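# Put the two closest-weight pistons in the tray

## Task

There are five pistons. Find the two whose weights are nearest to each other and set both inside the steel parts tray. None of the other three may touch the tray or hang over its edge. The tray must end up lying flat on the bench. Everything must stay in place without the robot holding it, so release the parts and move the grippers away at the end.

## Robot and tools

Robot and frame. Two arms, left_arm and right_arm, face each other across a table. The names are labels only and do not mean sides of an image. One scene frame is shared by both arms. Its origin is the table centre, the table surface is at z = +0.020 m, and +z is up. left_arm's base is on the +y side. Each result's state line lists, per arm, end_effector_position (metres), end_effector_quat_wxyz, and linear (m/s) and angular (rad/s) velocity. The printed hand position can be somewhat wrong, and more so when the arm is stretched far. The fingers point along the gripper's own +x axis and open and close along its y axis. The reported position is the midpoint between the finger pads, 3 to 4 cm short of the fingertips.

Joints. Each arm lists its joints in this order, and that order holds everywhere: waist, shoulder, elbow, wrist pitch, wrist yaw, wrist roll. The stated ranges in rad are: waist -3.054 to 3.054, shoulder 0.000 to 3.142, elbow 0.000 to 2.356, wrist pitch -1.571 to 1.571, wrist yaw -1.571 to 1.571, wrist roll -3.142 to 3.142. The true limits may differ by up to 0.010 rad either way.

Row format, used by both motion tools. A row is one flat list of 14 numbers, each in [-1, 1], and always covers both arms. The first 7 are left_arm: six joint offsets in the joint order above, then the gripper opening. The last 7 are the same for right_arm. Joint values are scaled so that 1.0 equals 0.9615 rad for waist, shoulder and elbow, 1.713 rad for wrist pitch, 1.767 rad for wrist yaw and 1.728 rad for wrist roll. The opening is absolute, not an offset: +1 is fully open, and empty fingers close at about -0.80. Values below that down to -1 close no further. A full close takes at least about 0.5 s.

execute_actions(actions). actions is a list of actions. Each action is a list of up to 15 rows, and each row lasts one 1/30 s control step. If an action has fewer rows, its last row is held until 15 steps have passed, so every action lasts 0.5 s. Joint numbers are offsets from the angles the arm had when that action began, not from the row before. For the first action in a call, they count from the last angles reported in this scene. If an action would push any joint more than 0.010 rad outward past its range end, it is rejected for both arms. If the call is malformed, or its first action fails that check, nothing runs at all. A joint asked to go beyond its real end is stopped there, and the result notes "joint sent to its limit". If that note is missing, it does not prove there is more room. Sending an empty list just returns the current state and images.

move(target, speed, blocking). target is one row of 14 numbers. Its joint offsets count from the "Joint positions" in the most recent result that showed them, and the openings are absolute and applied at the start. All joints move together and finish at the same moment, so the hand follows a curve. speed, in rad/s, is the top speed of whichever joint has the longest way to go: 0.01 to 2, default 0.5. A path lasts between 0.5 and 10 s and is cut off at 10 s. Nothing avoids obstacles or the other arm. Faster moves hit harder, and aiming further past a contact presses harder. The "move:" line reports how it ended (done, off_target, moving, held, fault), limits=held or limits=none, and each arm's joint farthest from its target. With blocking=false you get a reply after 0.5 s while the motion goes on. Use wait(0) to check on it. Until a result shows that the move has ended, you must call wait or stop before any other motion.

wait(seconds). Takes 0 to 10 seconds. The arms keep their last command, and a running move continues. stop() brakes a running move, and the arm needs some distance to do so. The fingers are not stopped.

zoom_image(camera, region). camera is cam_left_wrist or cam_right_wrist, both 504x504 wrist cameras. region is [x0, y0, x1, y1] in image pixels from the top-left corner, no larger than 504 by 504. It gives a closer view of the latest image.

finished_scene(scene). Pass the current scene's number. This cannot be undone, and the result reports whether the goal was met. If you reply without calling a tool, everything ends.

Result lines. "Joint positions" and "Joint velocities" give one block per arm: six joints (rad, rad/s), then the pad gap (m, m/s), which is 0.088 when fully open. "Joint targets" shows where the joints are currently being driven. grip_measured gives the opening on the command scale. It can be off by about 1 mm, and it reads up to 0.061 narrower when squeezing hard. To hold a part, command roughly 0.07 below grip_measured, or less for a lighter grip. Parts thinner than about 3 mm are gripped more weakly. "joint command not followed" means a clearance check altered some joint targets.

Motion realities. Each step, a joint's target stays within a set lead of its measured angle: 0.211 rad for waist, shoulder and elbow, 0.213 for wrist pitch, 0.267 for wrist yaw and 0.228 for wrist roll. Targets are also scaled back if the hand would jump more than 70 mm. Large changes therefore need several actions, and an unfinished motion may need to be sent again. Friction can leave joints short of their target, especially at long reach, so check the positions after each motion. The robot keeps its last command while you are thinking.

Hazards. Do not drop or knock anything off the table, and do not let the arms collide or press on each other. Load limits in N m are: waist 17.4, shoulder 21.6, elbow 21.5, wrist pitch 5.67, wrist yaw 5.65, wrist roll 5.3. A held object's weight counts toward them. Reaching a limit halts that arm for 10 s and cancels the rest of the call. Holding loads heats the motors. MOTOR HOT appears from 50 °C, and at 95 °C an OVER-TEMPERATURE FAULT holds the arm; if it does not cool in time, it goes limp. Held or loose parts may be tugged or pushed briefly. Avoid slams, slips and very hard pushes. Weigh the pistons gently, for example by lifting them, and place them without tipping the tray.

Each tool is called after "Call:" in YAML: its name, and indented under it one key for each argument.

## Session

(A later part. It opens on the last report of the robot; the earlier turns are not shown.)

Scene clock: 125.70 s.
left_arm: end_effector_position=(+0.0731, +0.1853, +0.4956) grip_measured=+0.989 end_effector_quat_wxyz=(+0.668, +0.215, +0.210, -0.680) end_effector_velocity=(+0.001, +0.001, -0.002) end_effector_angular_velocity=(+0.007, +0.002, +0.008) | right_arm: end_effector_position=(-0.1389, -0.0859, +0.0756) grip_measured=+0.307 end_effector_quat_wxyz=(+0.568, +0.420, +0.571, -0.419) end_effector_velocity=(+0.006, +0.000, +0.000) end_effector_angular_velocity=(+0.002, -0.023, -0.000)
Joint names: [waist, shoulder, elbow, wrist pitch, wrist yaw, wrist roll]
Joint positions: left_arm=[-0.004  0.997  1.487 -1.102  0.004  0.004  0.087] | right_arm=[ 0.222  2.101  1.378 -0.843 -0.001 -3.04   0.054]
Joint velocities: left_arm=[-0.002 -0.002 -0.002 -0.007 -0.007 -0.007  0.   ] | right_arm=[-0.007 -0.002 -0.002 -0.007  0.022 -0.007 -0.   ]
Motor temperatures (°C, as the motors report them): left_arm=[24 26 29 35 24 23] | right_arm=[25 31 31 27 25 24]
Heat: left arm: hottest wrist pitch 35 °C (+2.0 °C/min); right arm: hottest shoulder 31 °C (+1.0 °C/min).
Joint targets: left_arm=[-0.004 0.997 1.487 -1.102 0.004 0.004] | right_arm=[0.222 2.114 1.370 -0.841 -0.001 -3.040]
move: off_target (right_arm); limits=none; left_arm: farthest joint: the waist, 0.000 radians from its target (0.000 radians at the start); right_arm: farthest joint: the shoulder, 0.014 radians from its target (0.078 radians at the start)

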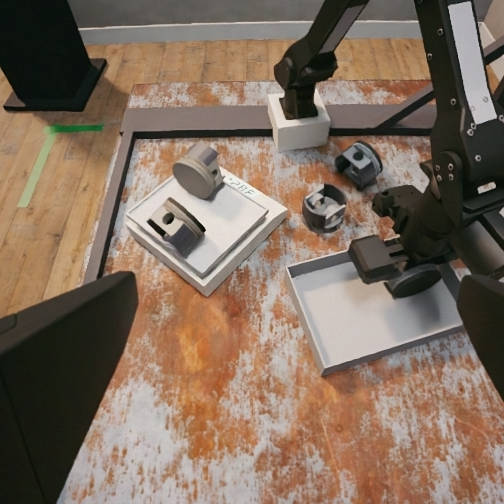

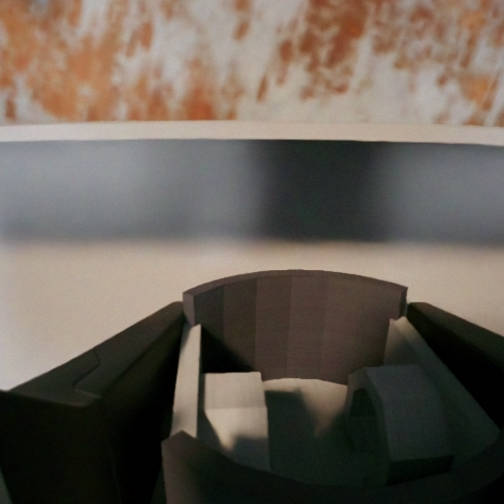

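Call:
execute_actions:
  actions:
    - [[0,0,0,0,0,0,1,0,0,0,0,0,0,0.25],[0,0,0,0,0,0,1,0,0,0,0,0,0,0.29],[0,0,0,0,0,0,1,0,0,0,0,0,0,0.33],[0,0,0,0,0,0,1,0,0,0,0,0,0,0.37],[0,0,0,0,0,0,1,0,0,0,0,0,0,0.42],[0,0,0,0,0,0,1,0,0,0,0,0,0,0.5],[0,0,0,0,0,0,1,0,0,0,0,0,0,0.6],[0,0,0,0,0,0,1,0,0,0,0,0,0,0.7],[0,0,0,0,0,0,1,0,0,0,0,0,0,0.8],[0,0,0,0,0,0,1,0,0,0,0,0,0,0.9],[0,0,0,0,0,0,1,0,0,0,0,0,0,1]]

Call:
move:
  target: [0,0,0,0,0,0,1, -0.02,-0.175,0.427,-0.33,0,0,1]
  speed: 1.0

Call:
move:
  target: [0,0,0,0,0,0,1, -0.997,0,0,0,0,0.012,1]
  speed: 1.5

Scene clock: 127.17 s.
left_arm: end_effector_position=(+0.0731, +0.1853, +0.4956) grip_measured=+0.989 end_effector_quat_wxyz=(+0.668, +0.215, +0.210, -0.680) end_effector_velocity=(+0.001, +0.003, -0.004) end_effector_angular_velocity=(+0.022, +0.013, +0.016) | right_arm: end_effector_position=(-0.1388, -0.0860, +0.0756) grip_measured=+0.920 end_effector_quat_wxyz=(+0.568, +0.420, +0.571, -0.419) end_effector_velocity=(+0.001, -0.002, +0.000) end_effector_angular_velocity=(-0.010, +0.004, +0.020)
Joint names: [waist, shoulder, elbow, wrist pitch, wrist yaw, wrist roll]
Joint positions: left_arm=[-0.004  0.997  1.487 -1.102  0.004  0.004  0.087] | right_arm=[ 0.222  2.101  1.378 -0.844 -0.001 -3.04   0.084]
Joint velocities: left_arm=[-0.002 -0.002 -0.002 -0.022 -0.007 -0.022 -0.   ] | right_arm=[-0.002 -0.002 -0.002 -0.007 -0.007 -0.022  0.038]
Motor temperatures (°C, as the motors report them): left_arm=[24 26 29 35 24 23] | right_arm=[25 31 31 27 25 24]
Heat: left arm: hottest wrist pitch 35 °C (+2.0 °C/min); right arm: hottest shoulder 31 °C (+1.0 °C/min).
Joint targets: left_arm=[-0.004 0.997 1.487 -1.102 0.004 0.004] | right_arm=[0.222 2.101 1.378 -0.843 -0.001 -3.040]

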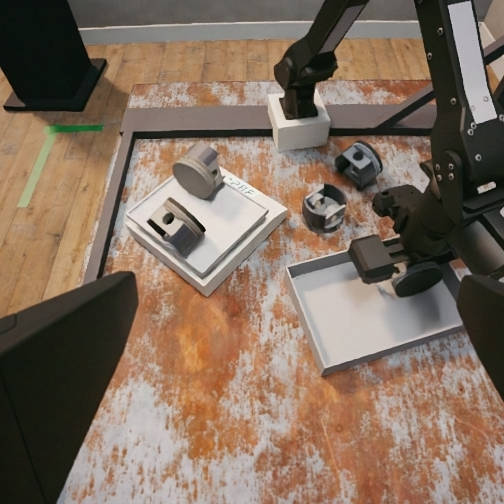

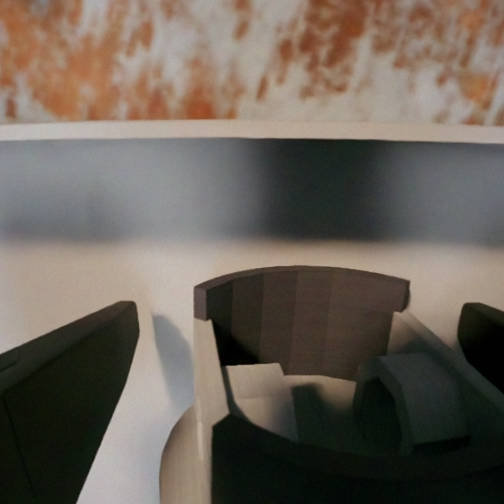

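Scene clock: 128.47 s.
left_arm: end_effector_position=(+0.0731, +0.1853, +0.4956) grip_measured=+0.989 end_effector_quat_wxyz=(+0.668, +0.215, +0.210, -0.680) end_effector_velocity=(+0.001, +0.002, -0.005) end_effector_angular_velocity=(+0.027, +0.001, +0.008) | right_arm: end_effector_position=(-0.1297, -0.0931, +0.2317) grip_measured=+1.000 end_effector_quat_wxyz=(+0.564, +0.424, +0.568, -0.423) end_effector_velocity=(-0.000, +0.001, +0.002) end_effector_angular_velocity=(+0.009, +0.011, +0.005)
Joint names: [waist, shoulder, elbow, wrist pitch, wrist yaw, wrist roll]
Joint positions: left_arm=[-0.004  0.997  1.487 -1.102  0.004  0.004  0.087] | right_arm=[ 0.207  1.939  1.781 -1.406 -0.001 -3.04   0.088]
Joint velocities: left_arm=[-0.002  0.002 -0.002 -0.022 -0.007 -0.007  0.   ] | right_arm=[-0.002 -0.007 -0.002  0.007 -0.007 -0.007  0.   ]
Motor temperatures (°C, as the motors report them): left_arm=[24 26 29 35 24 23] | right_arm=[25 32 32 27 25 24]
Heat: left arm: hottest wrist pitch 35 °C (+2.0 °C/min); right arm: hottest shoulder 32 °C (+2.0 °C/min).
Joint targets: left_arm=[-0.004 0.997 1.487 -1.102 0.004 0.004] | right_arm=[0.203 1.932 1.788 -1.409 -0.001 -3.040]
move: done; limits=none; left_arm: farthest joint: the waist, 0.000 radians from its target (0.000 radians at the start); right_arm: farthest joint: the elbow, 0.008 radians from its target (0.411 radians at the start)

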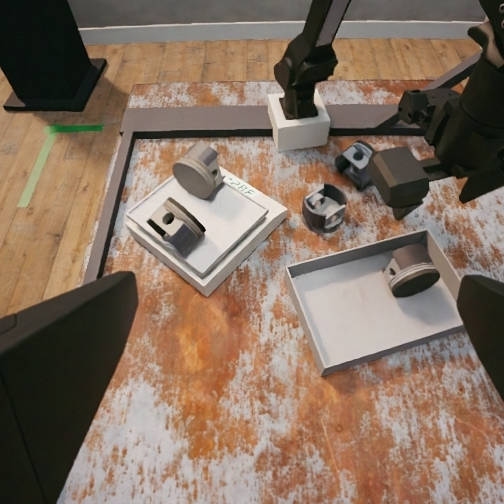

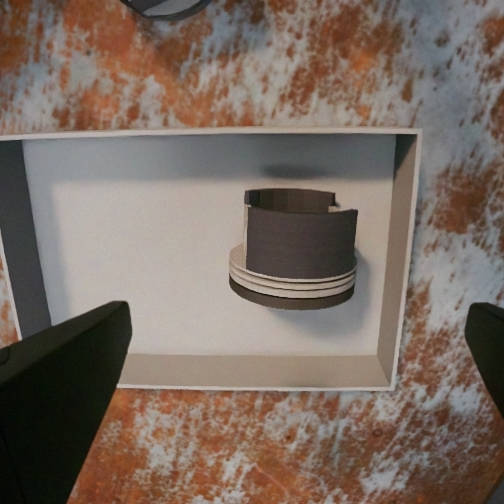

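Scene clock: 129.77 s.
left_arm: end_effector_position=(+0.0731, +0.1853, +0.4956) grip_measured=+0.989 end_effector_quat_wxyz=(+0.668, +0.215, +0.210, -0.680) end_effector_velocity=(+0.001, +0.005, -0.003) end_effector_angular_velocity=(+0.017, -0.010, -0.001) | right_arm: end_effector_position=(+0.2064, -0.1226, +0.2317) grip_measured=+1.000 end_effector_quat_wxyz=(+0.302, +0.640, +0.305, -0.637) end_effector_velocity=(-0.001, -0.005, +0.001) end_effector_angular_velocity=(-0.011, +0.015, +0.000)
Joint names: [waist, shoulder, elbow, wrist pitch, wrist yaw, wrist roll]
Joint positions: left_arm=[-0.004  0.997  1.487 -1.102  0.004  0.004  0.087] | right_arm=[-0.746  1.939  1.781 -1.406 -0.001 -3.022  0.088]
Joint velocities: left_arm=[-0.002 -0.007 -0.002 -0.022 -0.007  0.007  0.   ] | right_arm=[-0.007 -0.002  0.002 -0.022 -0.007 -0.007  0.   ]
Motor temperatures (°C, as the motors report them): left_arm=[24 26 29 35 24 23] | right_arm=[25 32 32 27 25 24]
Heat: left arm: hottest wrist pitch 35 °C (+2.0 °C/min); right arm: hottest shoulder 32 °C (+2.0 °C/min).
Joint targets: left_arm=[-0.004 0.997 1.487 -1.102 0.004 0.004] | right_arm=[-0.752 1.939 1.781 -1.406 -0.001 -3.019]
move: done; limits=none; left_arm: farthest joint: the waist, 0.000 radians from its target (0.000 radians at the start); right_arm: farthest joint: the waist, 0.005 radians from its target (0.958 radians at the start)

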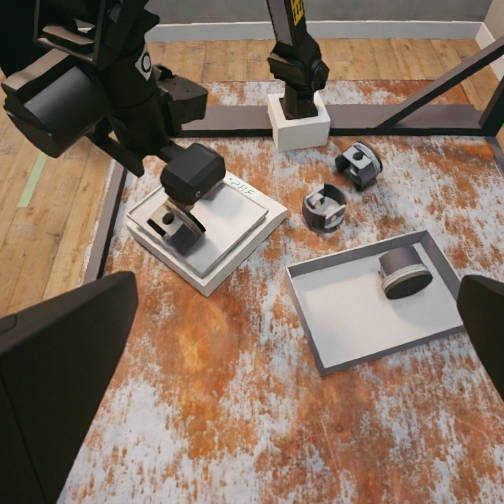

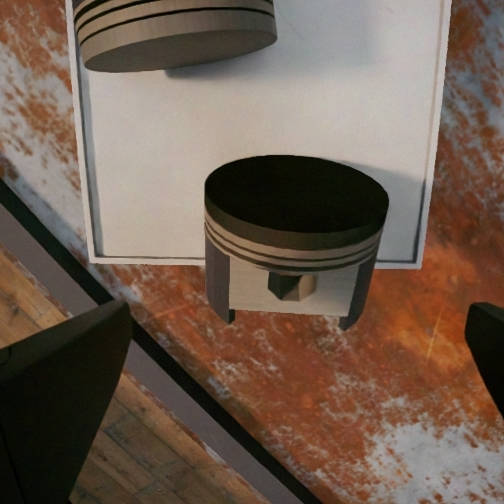

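Call:
move:
  target: [0,0,0,0,0,0,1, 0.017,0.119,-0.294,0.215,0,0.049,1]
  speed: 0.45

Scene clock: 132.23 s.
left_arm: end_effector_position=(+0.0731, +0.1853, +0.4956) grip_measured=+0.989 end_effector_quat_wxyz=(+0.668, +0.215, +0.210, -0.680) end_effector_velocity=(-0.001, +0.003, -0.004) end_effector_angular_velocity=(+0.022, +0.001, +0.003) | right_arm: end_effector_position=(+0.2092, -0.1092, +0.1282) grip_measured=+1.000 end_effector_quat_wxyz=(+0.281, +0.649, +0.282, -0.649) end_effector_velocity=(-0.001, -0.002, +0.000) end_effector_angular_velocity=(-0.002, +0.010, -0.010)
Joint names: [waist, shoulder, elbow, wrist pitch, wrist yaw, wrist roll]
Joint positions: left_arm=[-0.004  0.997  1.487 -1.102  0.004  0.004  0.087] | right_arm=[-0.734  2.038  1.507 -1.04  -0.001 -2.941  0.088]
Joint velocities: left_arm=[-0.007 -0.002 -0.002 -0.022 -0.007 -0.007 -0.   ] | right_arm=[-0.002 -0.002 -0.002 -0.007 -0.007  0.007  0.   ]
Motor temperatures (°C, as the motors report them): left_arm=[24 26 29 36 24 23] | right_arm=[25 32 31 27 25 24]
Heat: left arm: hottest wrist pitch 36 °C (+2.0 °C/min); right arm: hottest shoulder 32 °C (+1.0 °C/min).
Joint targets: left_arm=[-0.004 0.997 1.487 -1.102 0.004 0.004] | right_arm=[-0.730 2.054 1.498 -1.038 -0.001 -2.938]
move: off_target (right_arm); limits=none; left_arm: farthest joint: the waist, 0.000 radians from its target (0.000 radians at the start); right_arm: farthest joint: the shoulder, 0.015 radians from its target (0.114 radians at the start)

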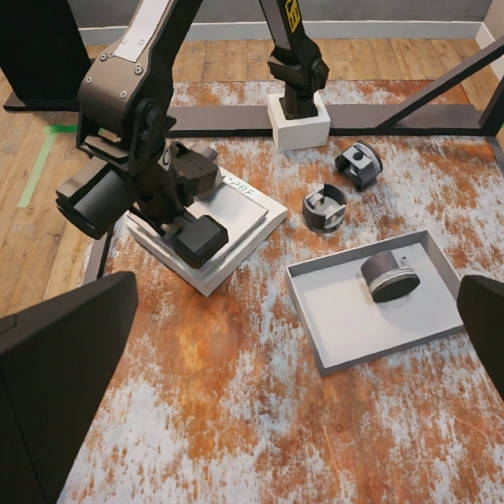

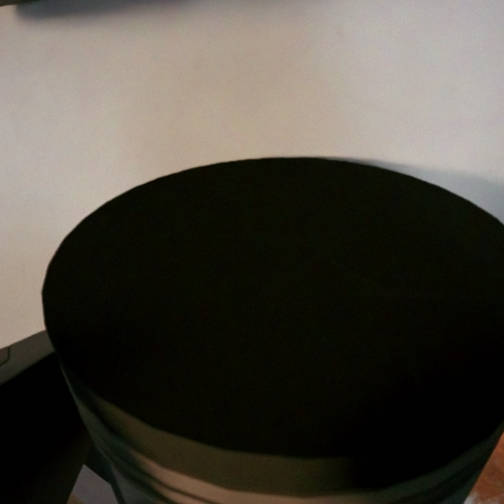

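Call:
execute_actions:
  actions:
    - [[0,0,0,0,0,0,1,0,0,0,0,0,0,0.92],[0,0,0,0,0,0,1,0,0,0,0,0,0,0.85],[0,0,0,0,0,0,1,0,0,0,0,0,0,0.79],[0,0,0,0,0,0,1,0,0,0,0,0,0,0.74],[0,0,0,0,0,0,1,0,0,0,0,0,0,0.7],[0,0,0,0,0,0,1,0,0,0,0,0,0,0.66],[0,0,0,0,0,0,1,0,0,0,0,0,0,0.63],[0,0,0,0,0,0,1,0,0,0,0,0,0,0.6],[0,0,0,0,0,0,1,0,0,0,0,0,0,0.57],[0,0,0,0,0,0,1,0,0,0,0,0,0,0.54],[0,0,0,0,0,0,1,0,0,0,0,0,0,0.51],[0,0,0,0,0,0,1,0,0,0,0,0,0,0.48]]

Scene clock: 133.17 s.
left_arm: end_effector_position=(+0.0731, +0.1853, +0.4956) grip_measured=+0.989 end_effector_quat_wxyz=(+0.668, +0.215, +0.210, -0.680) end_effector_velocity=(-0.001, +0.001, +0.000) end_effector_angular_velocity=(-0.007, +0.014, +0.011) | right_arm: end_effector_position=(+0.2092, -0.1093, +0.1282) grip_measured=+0.595 end_effector_quat_wxyz=(+0.281, +0.649, +0.281, -0.649) end_effector_velocity=(+0.000, -0.003, +0.000) end_effector_angular_velocity=(-0.002, +0.010, -0.000)
Joint names: [waist, shoulder, elbow, wrist pitch, wrist yaw, wrist roll]
Joint positions: left_arm=[-0.004  0.997  1.487 -1.102  0.004  0.004  0.087] | right_arm=[-0.734  2.038  1.507 -1.04  -0.001 -2.94   0.068]
Joint velocities: left_arm=[-0.007 -0.007 -0.007  0.007 -0.007 -0.022 -0.   ] | right_arm=[-0.007 -0.002 -0.002 -0.007 -0.007 -0.007 -0.   ]
Motor temperatures (°C, as the motors report them): left_arm=[24 26 29 36 24 23] | right_arm=[25 32 31 27 25 24]
Heat: left arm: hottest wrist pitch 36 °C (+2.0 °C/min); right arm: hottest shoulder 32 °C (+1.0 °C/min).
Joint targets: left_arm=[-0.004 0.997 1.487 -1.102 0.004 0.004] | right_arm=[-0.734 2.038 1.508 -1.040 -0.001 -2.940]

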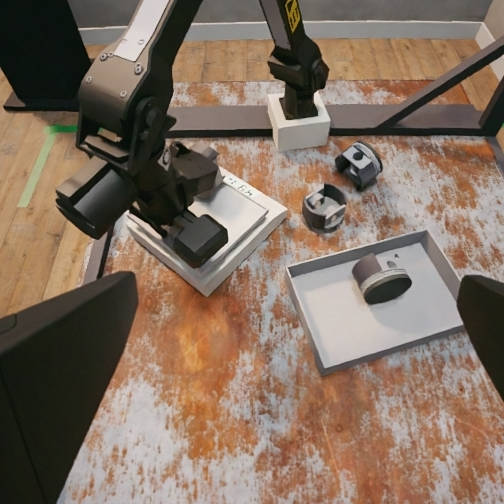

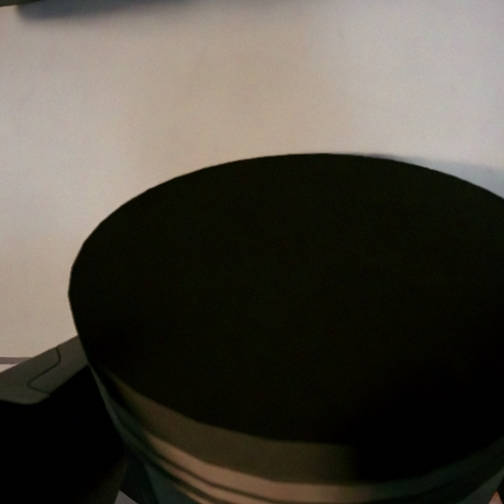

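Call:
move:
  target: [0,0,0,0,0,0,1, 0.1,-0.04,0.217,-0.128,0,0.1,0.48]
  speed: 0.6

Scene clock: 135.47 s.
left_arm: end_effector_position=(+0.0731, +0.1853, +0.4956) grip_measured=+0.989 end_effector_quat_wxyz=(+0.668, +0.215, +0.210, -0.680) end_effector_velocity=(+0.002, +0.001, -0.002) end_effector_angular_velocity=(+0.007, +0.002, +0.013) | right_arm: end_effector_position=(+0.1804, -0.0874, +0.1853) grip_measured=+0.595 end_effector_quat_wxyz=(+0.255, +0.660, +0.257, -0.658) end_effector_velocity=(-0.005, -0.005, -0.001) end_effector_angular_velocity=(-0.021, +0.018, -0.005)
Joint names: [waist, shoulder, elbow, wrist pitch, wrist yaw, wrist roll]
Joint positions: left_arm=[-0.004  0.997  1.487 -1.102  0.004  0.004  0.087] | right_arm=[-0.64   2.015  1.704 -1.256 -0.001 -2.771  0.068]
Joint velocities: left_arm=[ 0.002 -0.002 -0.002 -0.007 -0.007 -0.007 -0.   ] | right_arm=[ 0.002 -0.002 -0.007 -0.022 -0.007  0.007  0.   ]
Motor temperatures (°C, as the motors report them): left_arm=[24 26 29 36 24 23] | right_arm=[25 33 32 27 25 24]
Heat: left arm: hottest wrist pitch 36 °C (+2.0 °C/min); right arm: hottest shoulder 33 °C (+3.0 °C/min).
Joint targets: left_arm=[-0.004 0.997 1.487 -1.102 0.004 0.004] | right_arm=[-0.638 2.000 1.716 -1.259 -0.001 -2.768]
move: off_target (right_arm); limits=none; left_arm: farthest joint: the waist, 0.000 radians from its target (0.000 radians at the start); right_arm: farthest joint: the shoulder, 0.016 radians from its target (0.039 radians at the start)

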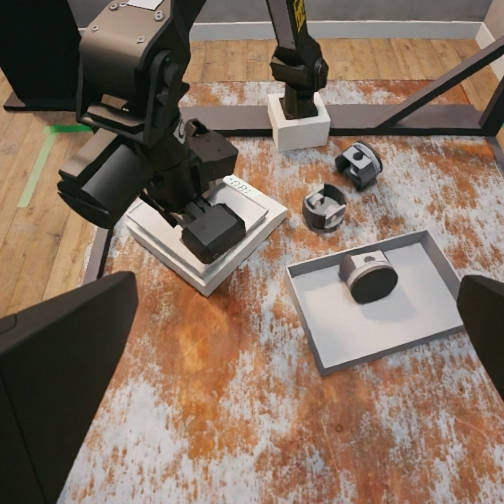

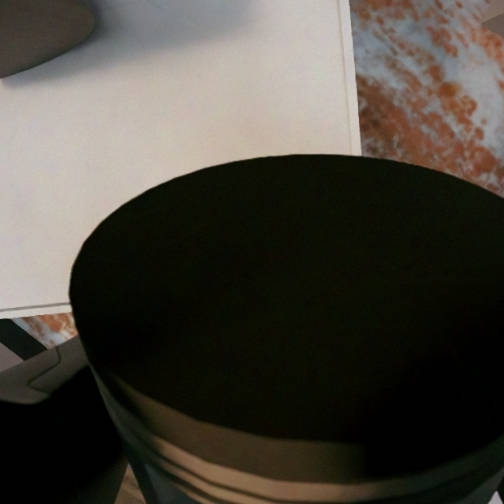

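Call:
move:
  target: [0,0,0,0,0,0,1, 0.567,0.175,0.132,0.022,0,0.581,0.48]
  speed: 1.2

Scene clock: 137.53 s.
left_arm: end_effector_position=(+0.0731, +0.1853, +0.4956) grip_measured=+0.989 end_effector_quat_wxyz=(+0.668, +0.215, +0.210, -0.680) end_effector_velocity=(+0.002, +0.000, -0.001) end_effector_angular_velocity=(+0.008, +0.014, +0.021) | right_arm: end_effector_position=(-0.0265, -0.0155, +0.1546) grip_measured=+0.595 end_effector_quat_wxyz=(+0.101, +0.700, +0.100, -0.700) end_effector_velocity=(+0.000, -0.002, +0.000) end_effector_angular_velocity=(-0.008, +0.007, -0.010)
Joint names: [waist, shoulder, elbow, wrist pitch, wrist yaw, wrist roll]
Joint positions: left_arm=[-0.004  0.997  1.487 -1.102  0.004  0.004  0.087] | right_arm=[-0.096  2.171  1.819 -1.22  -0.001 -1.77   0.068]
Joint velocities: left_arm=[ 0.002  0.002  0.002 -0.007 -0.007 -0.022  0.   ] | right_arm=[-0.002 -0.002 -0.002 -0.007 -0.007  0.007  0.   ]
Motor temperatures (°C, as the motors report them): left_arm=[24 26 29 36 24 23] | right_arm=[25 33 32 27 25 24]
Heat: left arm: hottest wrist pitch 36 °C (+2.0 °C/min); right arm: hottest shoulder 33 °C (+2.0 °C/min).
Joint targets: left_arm=[-0.004 0.997 1.487 -1.102 0.004 0.004] | right_arm=[-0.095 2.184 1.831 -1.218 -0.001 -1.767]
move: off_target (right_arm); limits=none; left_arm: farthest joint: the waist, 0.000 radians from its target (0.000 radians at the start); right_arm: farthest joint: the shoulder, 0.012 radians from its target (0.168 radians at the start)

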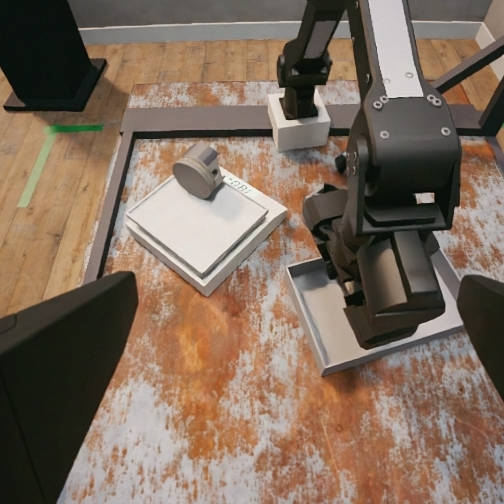

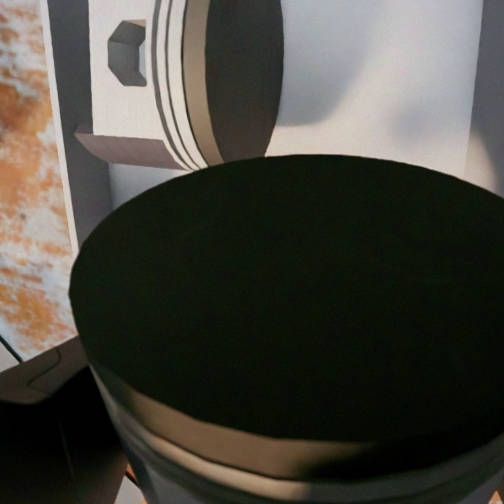

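Call:
move:
  target: [0,0,0,0,0,0,1, -0.026,0.15,0.177,-0.017,0,-0.014,0.48]
  speed: 0.5

Scene clock: 139.77 s.
left_arm: end_effector_position=(+0.0731, +0.1853, +0.4956) grip_measured=+0.989 end_effector_quat_wxyz=(+0.668, +0.215, +0.210, -0.680) end_effector_velocity=(+0.003, +0.001, -0.002) end_effector_angular_velocity=(+0.007, -0.019, +0.011) | right_arm: end_effector_position=(-0.0189, +0.0131, +0.1404) grip_measured=+0.595 end_effector_quat_wxyz=(+0.100, +0.700, +0.100, -0.700) end_effector_velocity=(+0.002, +0.001, -0.002) end_effector_angular_velocity=(+0.003, -0.007, -0.010)
Joint names: [waist, shoulder, elbow, wrist pitch, wrist yaw, wrist roll]
Joint positions: left_arm=[-0.004  0.997  1.487 -1.102  0.004  0.004  0.087] | right_arm=[-0.118  2.301  1.977 -1.246 -0.001 -1.791  0.068]
Joint velocities: left_arm=[-0.002 -0.002 -0.002 -0.007 -0.022  0.007 -0.   ] | right_arm=[-0.002  0.002 -0.002  0.007  0.007  0.007 -0.   ]
Motor temperatures (°C, as the motors report them): left_arm=[24 26 29 36 24 23] | right_arm=[25 33 32 27 25 24]
Heat: left arm: hottest wrist pitch 36 °C (+2.0 °C/min); right arm: hottest shoulder 33 °C (+2.0 °C/min).
Joint targets: left_arm=[-0.004 0.997 1.487 -1.102 0.004 0.004] | right_arm=[-0.121 2.315 1.989 -1.249 -0.001 -1.794]
move: off_target (right_arm); limits=none; left_arm: farthest joint: the waist, 0.000 radians from its target (0.000 radians at the start); right_arm: farthest joint: the shoulder, 0.014 radians from its target (0.144 radians at the start)

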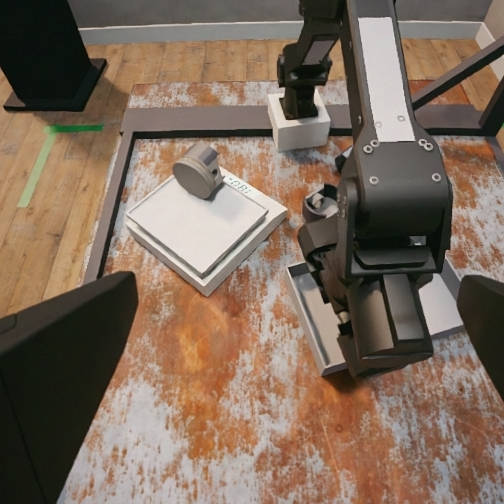

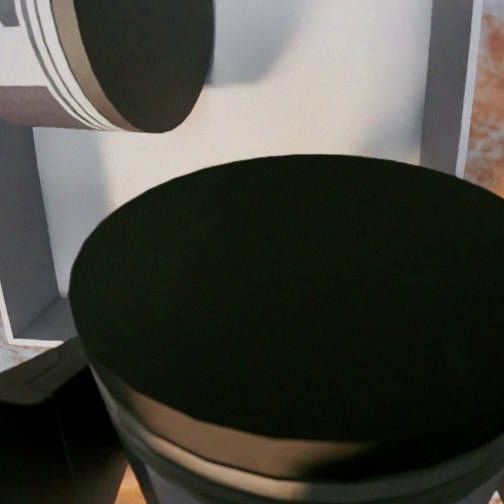

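Call:
move:
  target: [0,0,0,0,0,0,1, 0,0.076,-0.181,0.134,0,0,0.48]
  speed: 0.25

Scene clock: 141.77 s.
left_arm: end_effector_position=(+0.0731, +0.1853, +0.4956) grip_measured=+0.989 end_effector_quat_wxyz=(+0.668, +0.215, +0.210, -0.680) end_effector_velocity=(-0.002, -0.000, +0.001) end_effector_angular_velocity=(-0.007, +0.010, -0.004) | right_arm: end_effector_position=(-0.0188, +0.0123, +0.0737) grip_measured=+0.595 end_effector_quat_wxyz=(+0.102, +0.700, +0.099, -0.700) end_effector_velocity=(+0.002, +0.001, +0.000) end_effector_angular_velocity=(+0.007, +0.008, +0.015)
Joint names: [waist, shoulder, elbow, wrist pitch, wrist yaw, wrist roll]
Joint positions: left_arm=[-0.004  0.997  1.487 -1.102  0.004  0.004  0.087] | right_arm=[-0.118  2.36   1.808 -1.024 -0.001 -1.791  0.068]
Joint velocities: left_arm=[-0.002 -0.002 -0.002  0.007  0.007 -0.007 -0.   ] | right_arm=[-0.007 -0.002 -0.002  0.007 -0.007 -0.022 -0.   ]
Motor temperatures (°C, as the motors report them): left_arm=[24 26 29 36 24 23] | right_arm=[25 34 32 27 25 24]
Heat: left arm: hottest wrist pitch 36 °C (+2.0 °C/min); right arm: hottest shoulder 34 °C (+3.0 °C/min).
Joint targets: left_arm=[-0.004 0.997 1.487 -1.102 0.004 0.004] | right_arm=[-0.118 2.374 1.803 -1.017 -0.001 -1.791]
move: off_target (right_arm); limits=none; left_arm: farthest joint: the waist, 0.000 radians from its target (0.000 radians at the start); right_arm: farthest joint: the shoulder, 0.014 radians from its target (0.073 radians at the start)

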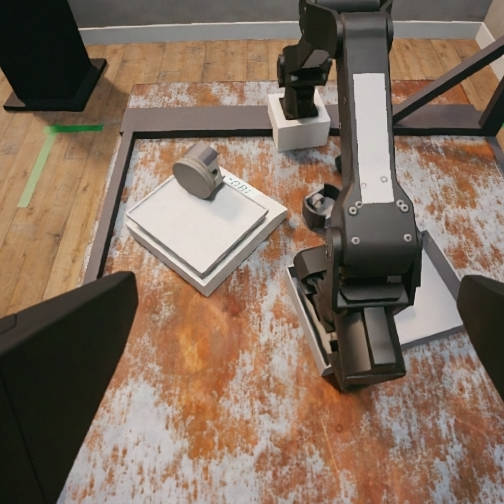

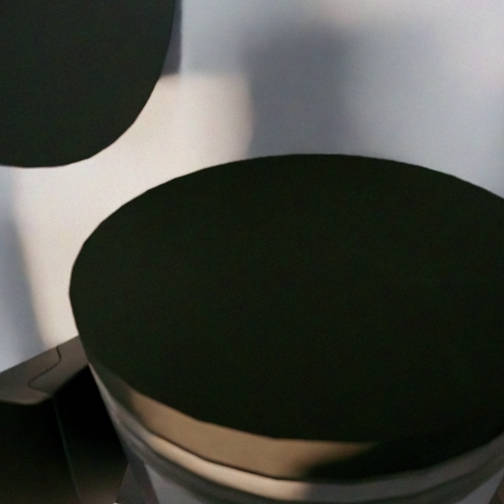

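Call:
execute_actions:
  actions: []

Scene clock: 142.57 s.
left_arm: end_effector_position=(+0.0731, +0.1853, +0.4956) grip_measured=+0.989 end_effector_quat_wxyz=(+0.668, +0.215, +0.210, -0.680) end_effector_velocity=(-0.001, +0.002, +0.000) end_effector_angular_velocity=(+0.002, -0.010, -0.006) | right_arm: end_effector_position=(-0.0189, +0.0123, +0.0737) grip_measured=+0.595 end_effector_quat_wxyz=(+0.101, +0.700, +0.099, -0.700) end_effector_velocity=(+0.000, -0.005, +0.000) end_effector_angular_velocity=(-0.022, +0.006, +0.005)
Joint names: [waist, shoulder, elbow, wrist pitch, wrist yaw, wrist roll]
Joint positions: left_arm=[-0.004  0.997  1.487 -1.102  0.004  0.004  0.087] | right_arm=[-0.118  2.36   1.808 -1.023 -0.001 -1.791  0.068]
Joint velocities: left_arm=[-0.007 -0.002  0.002 -0.007 -0.007  0.007 -0.   ] | right_arm=[-0.002 -0.002 -0.002 -0.022 -0.007 -0.007 -0.   ]
Motor temperatures (°C, as the motors report them): left_arm=[24 26 29 36 24 23] | right_arm=[25 34 32 27 25 24]
Heat: left arm: hottest wrist pitch 36 °C (+2.0 °C/min); right arm: hottest shoulder 34 °C (+3.0 °C/min).
Joint targets: left_arm=[-0.004 0.997 1.487 -1.102 0.004 0.004] | right_arm=[-0.118 2.374 1.803 -1.017 -0.001 -1.791]

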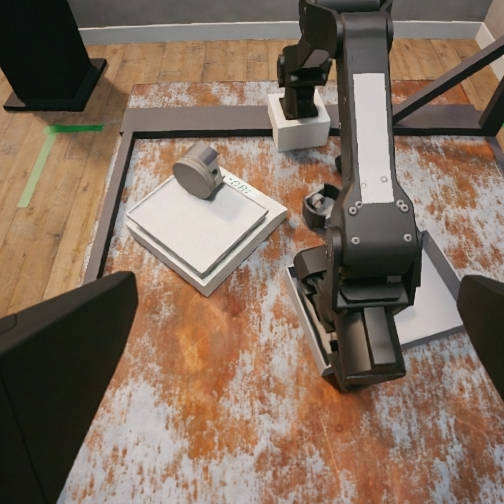

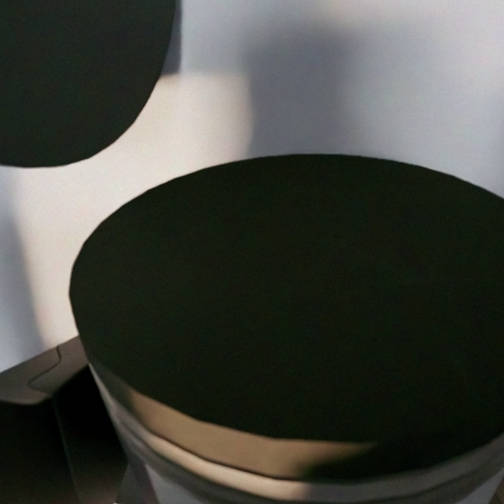

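Call:
execute_actions:
  actions:
    - [[0,0,0,0,0,0,1,0,0,0,0,0,0,0.52],[0,0,0,0,0,0,1,0,0,0,0,0,0,0.54],[0,0,0,0,0,0,1,0,0,0,0,0,0,0.56],[0,0,0,0,0,0,1,0,0,0,0,0,0,0.58],[0,0,0,0,0,0,1,0,0,0,0,0,0,0.60],[0,0,0,0,0,0,1,0,0,0,0,0,0,0.62],[0,0,0,0,0,0,1,0,0,0,0,0,0,0.64],[0,0,0,0,0,0,1,0,0,0,0,0,0,0.66],[0,0,0,0,0,0,1,0,0,0,0,0,0,0.68],[0,0,0,0,0,0,1,0,0,0,0,0,0,0.70],[0,0,0,0,0,0,1,0,0,0,0,0,0,0.73],[0,0,0,0,0,0,1,0,0,0,0,0,0,0.76],[0,0,0,0,0,0,1,0,0,0,0,0,0,0.79],[0,0,0,0,0,0,1,0,0,0,0,0,0,0.82]]
    - [[0,0,0,0,0,0,1,0,0,0,0,0,0,0.84]]

Call:
move:
  target: [0,0,0,0,0,0,1,0,-0.1,0.23,-0.17,0,0,0.84]
  speed: 0.3

Scene clock: 144.23 s.
left_arm: end_effector_position=(+0.0731, +0.1853, +0.4956) grip_measured=+0.989 end_effector_quat_wxyz=(+0.668, +0.215, +0.210, -0.680) end_effector_velocity=(+0.001, +0.005, -0.003) end_effector_angular_velocity=(+0.017, +0.002, +0.008) | right_arm: end_effector_position=(-0.0187, +0.0102, +0.0737) grip_measured=+0.837 end_effector_quat_wxyz=(+0.105, +0.699, +0.095, -0.701) end_effector_velocity=(-0.002, -0.002, +0.000) end_effector_angular_velocity=(-0.009, +0.022, +0.005)
Joint names: [waist, shoulder, elbow, wrist pitch, wrist yaw, wrist roll]
Joint positions: left_arm=[-0.004  0.997  1.487 -1.102  0.004  0.004  0.087] | right_arm=[-0.118  2.36   1.808 -1.033 -0.001 -1.791  0.08 ]
Joint velocities: left_arm=[-0.002 -0.007 -0.002 -0.022 -0.007 -0.007 -0.   ] | right_arm=[-0.002 -0.002 -0.002 -0.007 -0.022 -0.007  0.   ]
Motor temperatures (°C, as the motors report them): left_arm=[24 26 29 36 24 23] | right_arm=[25 34 32 27 25 24]
Heat: left arm: hottest wrist pitch 36 °C (+2.0 °C/min); right arm: hottest shoulder 34 °C (+3.0 °C/min).
Joint targets: left_arm=[-0.004 0.997 1.487 -1.102 0.004 0.004] | right_arm=[-0.118 2.360 1.808 -1.029 -0.001 -1.791]

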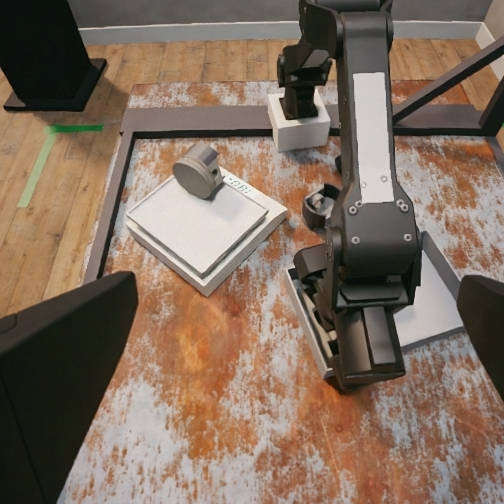

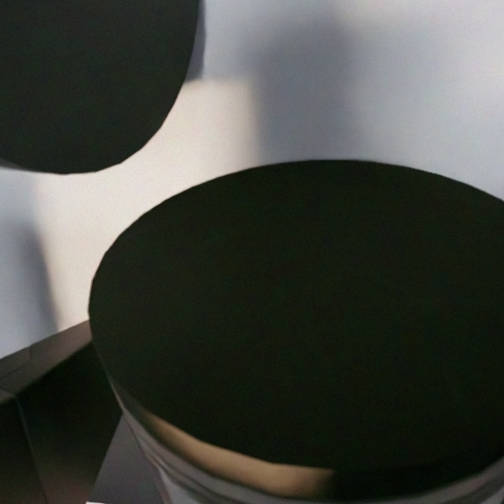

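Scene clock: 145.77 s.
left_arm: end_effector_position=(+0.0731, +0.1853, +0.4956) grip_measured=+0.989 end_effector_quat_wxyz=(+0.668, +0.215, +0.210, -0.680) end_effector_velocity=(-0.003, -0.000, +0.001) end_effector_angular_velocity=(-0.007, +0.010, -0.009) | right_arm: end_effector_position=(-0.0186, +0.0081, +0.1627) grip_measured=+0.838 end_effector_quat_wxyz=(+0.102, +0.700, +0.099, -0.700) end_effector_velocity=(+0.000, -0.005, +0.000) end_effector_angular_velocity=(-0.022, +0.006, +0.020)
Joint names: [waist, shoulder, elbow, wrist pitch, wrist yaw, wrist roll]
Joint positions: left_arm=[-0.004  0.997  1.487 -1.102  0.004  0.004  0.087] | right_arm=[-0.118  2.276  2.023 -1.322 -0.001 -1.791  0.08 ]
Joint velocities: left_arm=[-0.007 -0.002 -0.002  0.007  0.007 -0.007  0.   ] | right_arm=[-0.002 -0.002 -0.002 -0.022 -0.007 -0.022 -0.   ]
Motor temperatures (°C, as the motors report them): left_arm=[24 26 29 36 24 23] | right_arm=[25 35 32 27 25 24]
Heat: left arm: hottest wrist pitch 36 °C (+2.0 °C/min); right arm: hottest shoulder 35 °C (+4.0 °C/min).
Joint targets: left_arm=[-0.004 0.997 1.487 -1.102 0.004 0.004] | right_arm=[-0.118 2.263 2.030 -1.324 -0.001 -1.791]
move: off_target (right_arm); limits=none; left_arm: farthest joint: the waist, 0.000 radians from its target (0.000 radians at the start); right_arm: farthest joint: the shoulder, 0.012 radians from its target (0.096 radians at the start)

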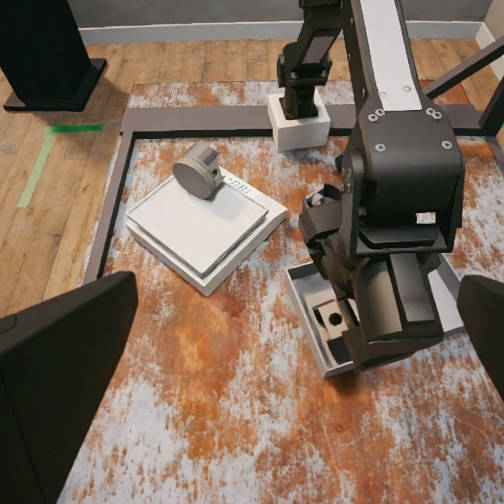

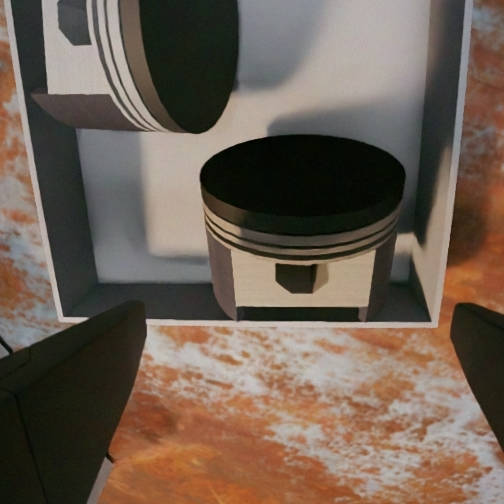

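Call:
move:
  target: [0,0,0,0,0,0,1,0,-1.0,-0.85,0,0,0,0.84]
  speed: 0.7

Scene clock: 148.50 s.
left_arm: end_effector_position=(+0.0731, +0.1853, +0.4956) grip_measured=+0.989 end_effector_quat_wxyz=(+0.668, +0.215, +0.210, -0.680) end_effector_velocity=(-0.003, +0.003, -0.006) end_effector_angular_velocity=(+0.027, +0.022, -0.001) | right_arm: end_effector_position=(-0.0055, -0.1979, +0.2564) grip_measured=+0.838 end_effector_quat_wxyz=(+0.050, +0.702, +0.150, -0.695) end_effector_velocity=(-0.000, -0.003, -0.002) end_effector_angular_velocity=(-0.013, +0.007, -0.009)
Joint names: [waist, shoulder, elbow, wrist pitch, wrist yaw, wrist roll]
Joint positions: left_arm=[-0.004  0.997  1.487 -1.102  0.004  0.004  0.087] | right_arm=[-0.118  1.323  1.216 -1.322 -0.001 -1.791  0.08 ]
Joint velocities: left_arm=[-0.007 -0.002 -0.007 -0.022  0.007 -0.022  0.   ] | right_arm=[-0.002 -0.002 -0.007 -0.007 -0.007  0.007 -0.   ]
Motor temperatures (°C, as the motors report them): left_arm=[24 26 29 36 24 23] | right_arm=[25 35 32 27 25 24]
Heat: left arm: hottest wrist pitch 36 °C (+2.0 °C/min); right arm: hottest shoulder 35 °C (+4.0 °C/min).
Joint targets: left_arm=[-0.004 0.997 1.487 -1.102 0.004 0.004] | right_arm=[-0.118 1.314 1.205 -1.322 -0.001 -1.791]
move: done; limits=none; left_arm: farthest joint: the waist, 0.000 radians from its target (0.000 radians at the start); right_arm: farthest joint: the elbow, 0.010 radians from its target (0.817 radians at the start)

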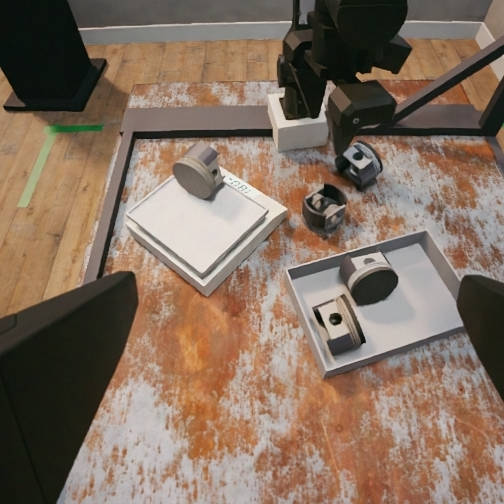

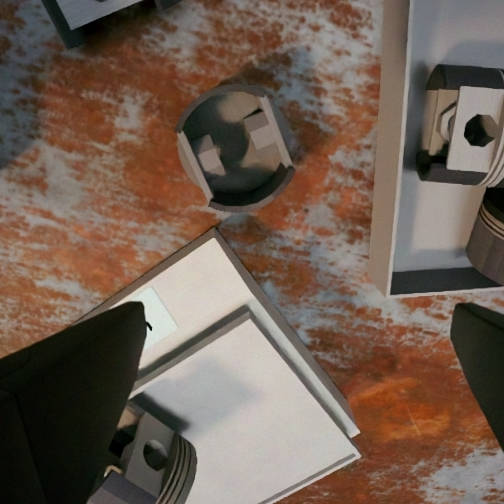

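Both pistons are in the tray and the other three are clear of it.

Call:
finished_scene:
  scene: 2

The scene is finished: the task was done.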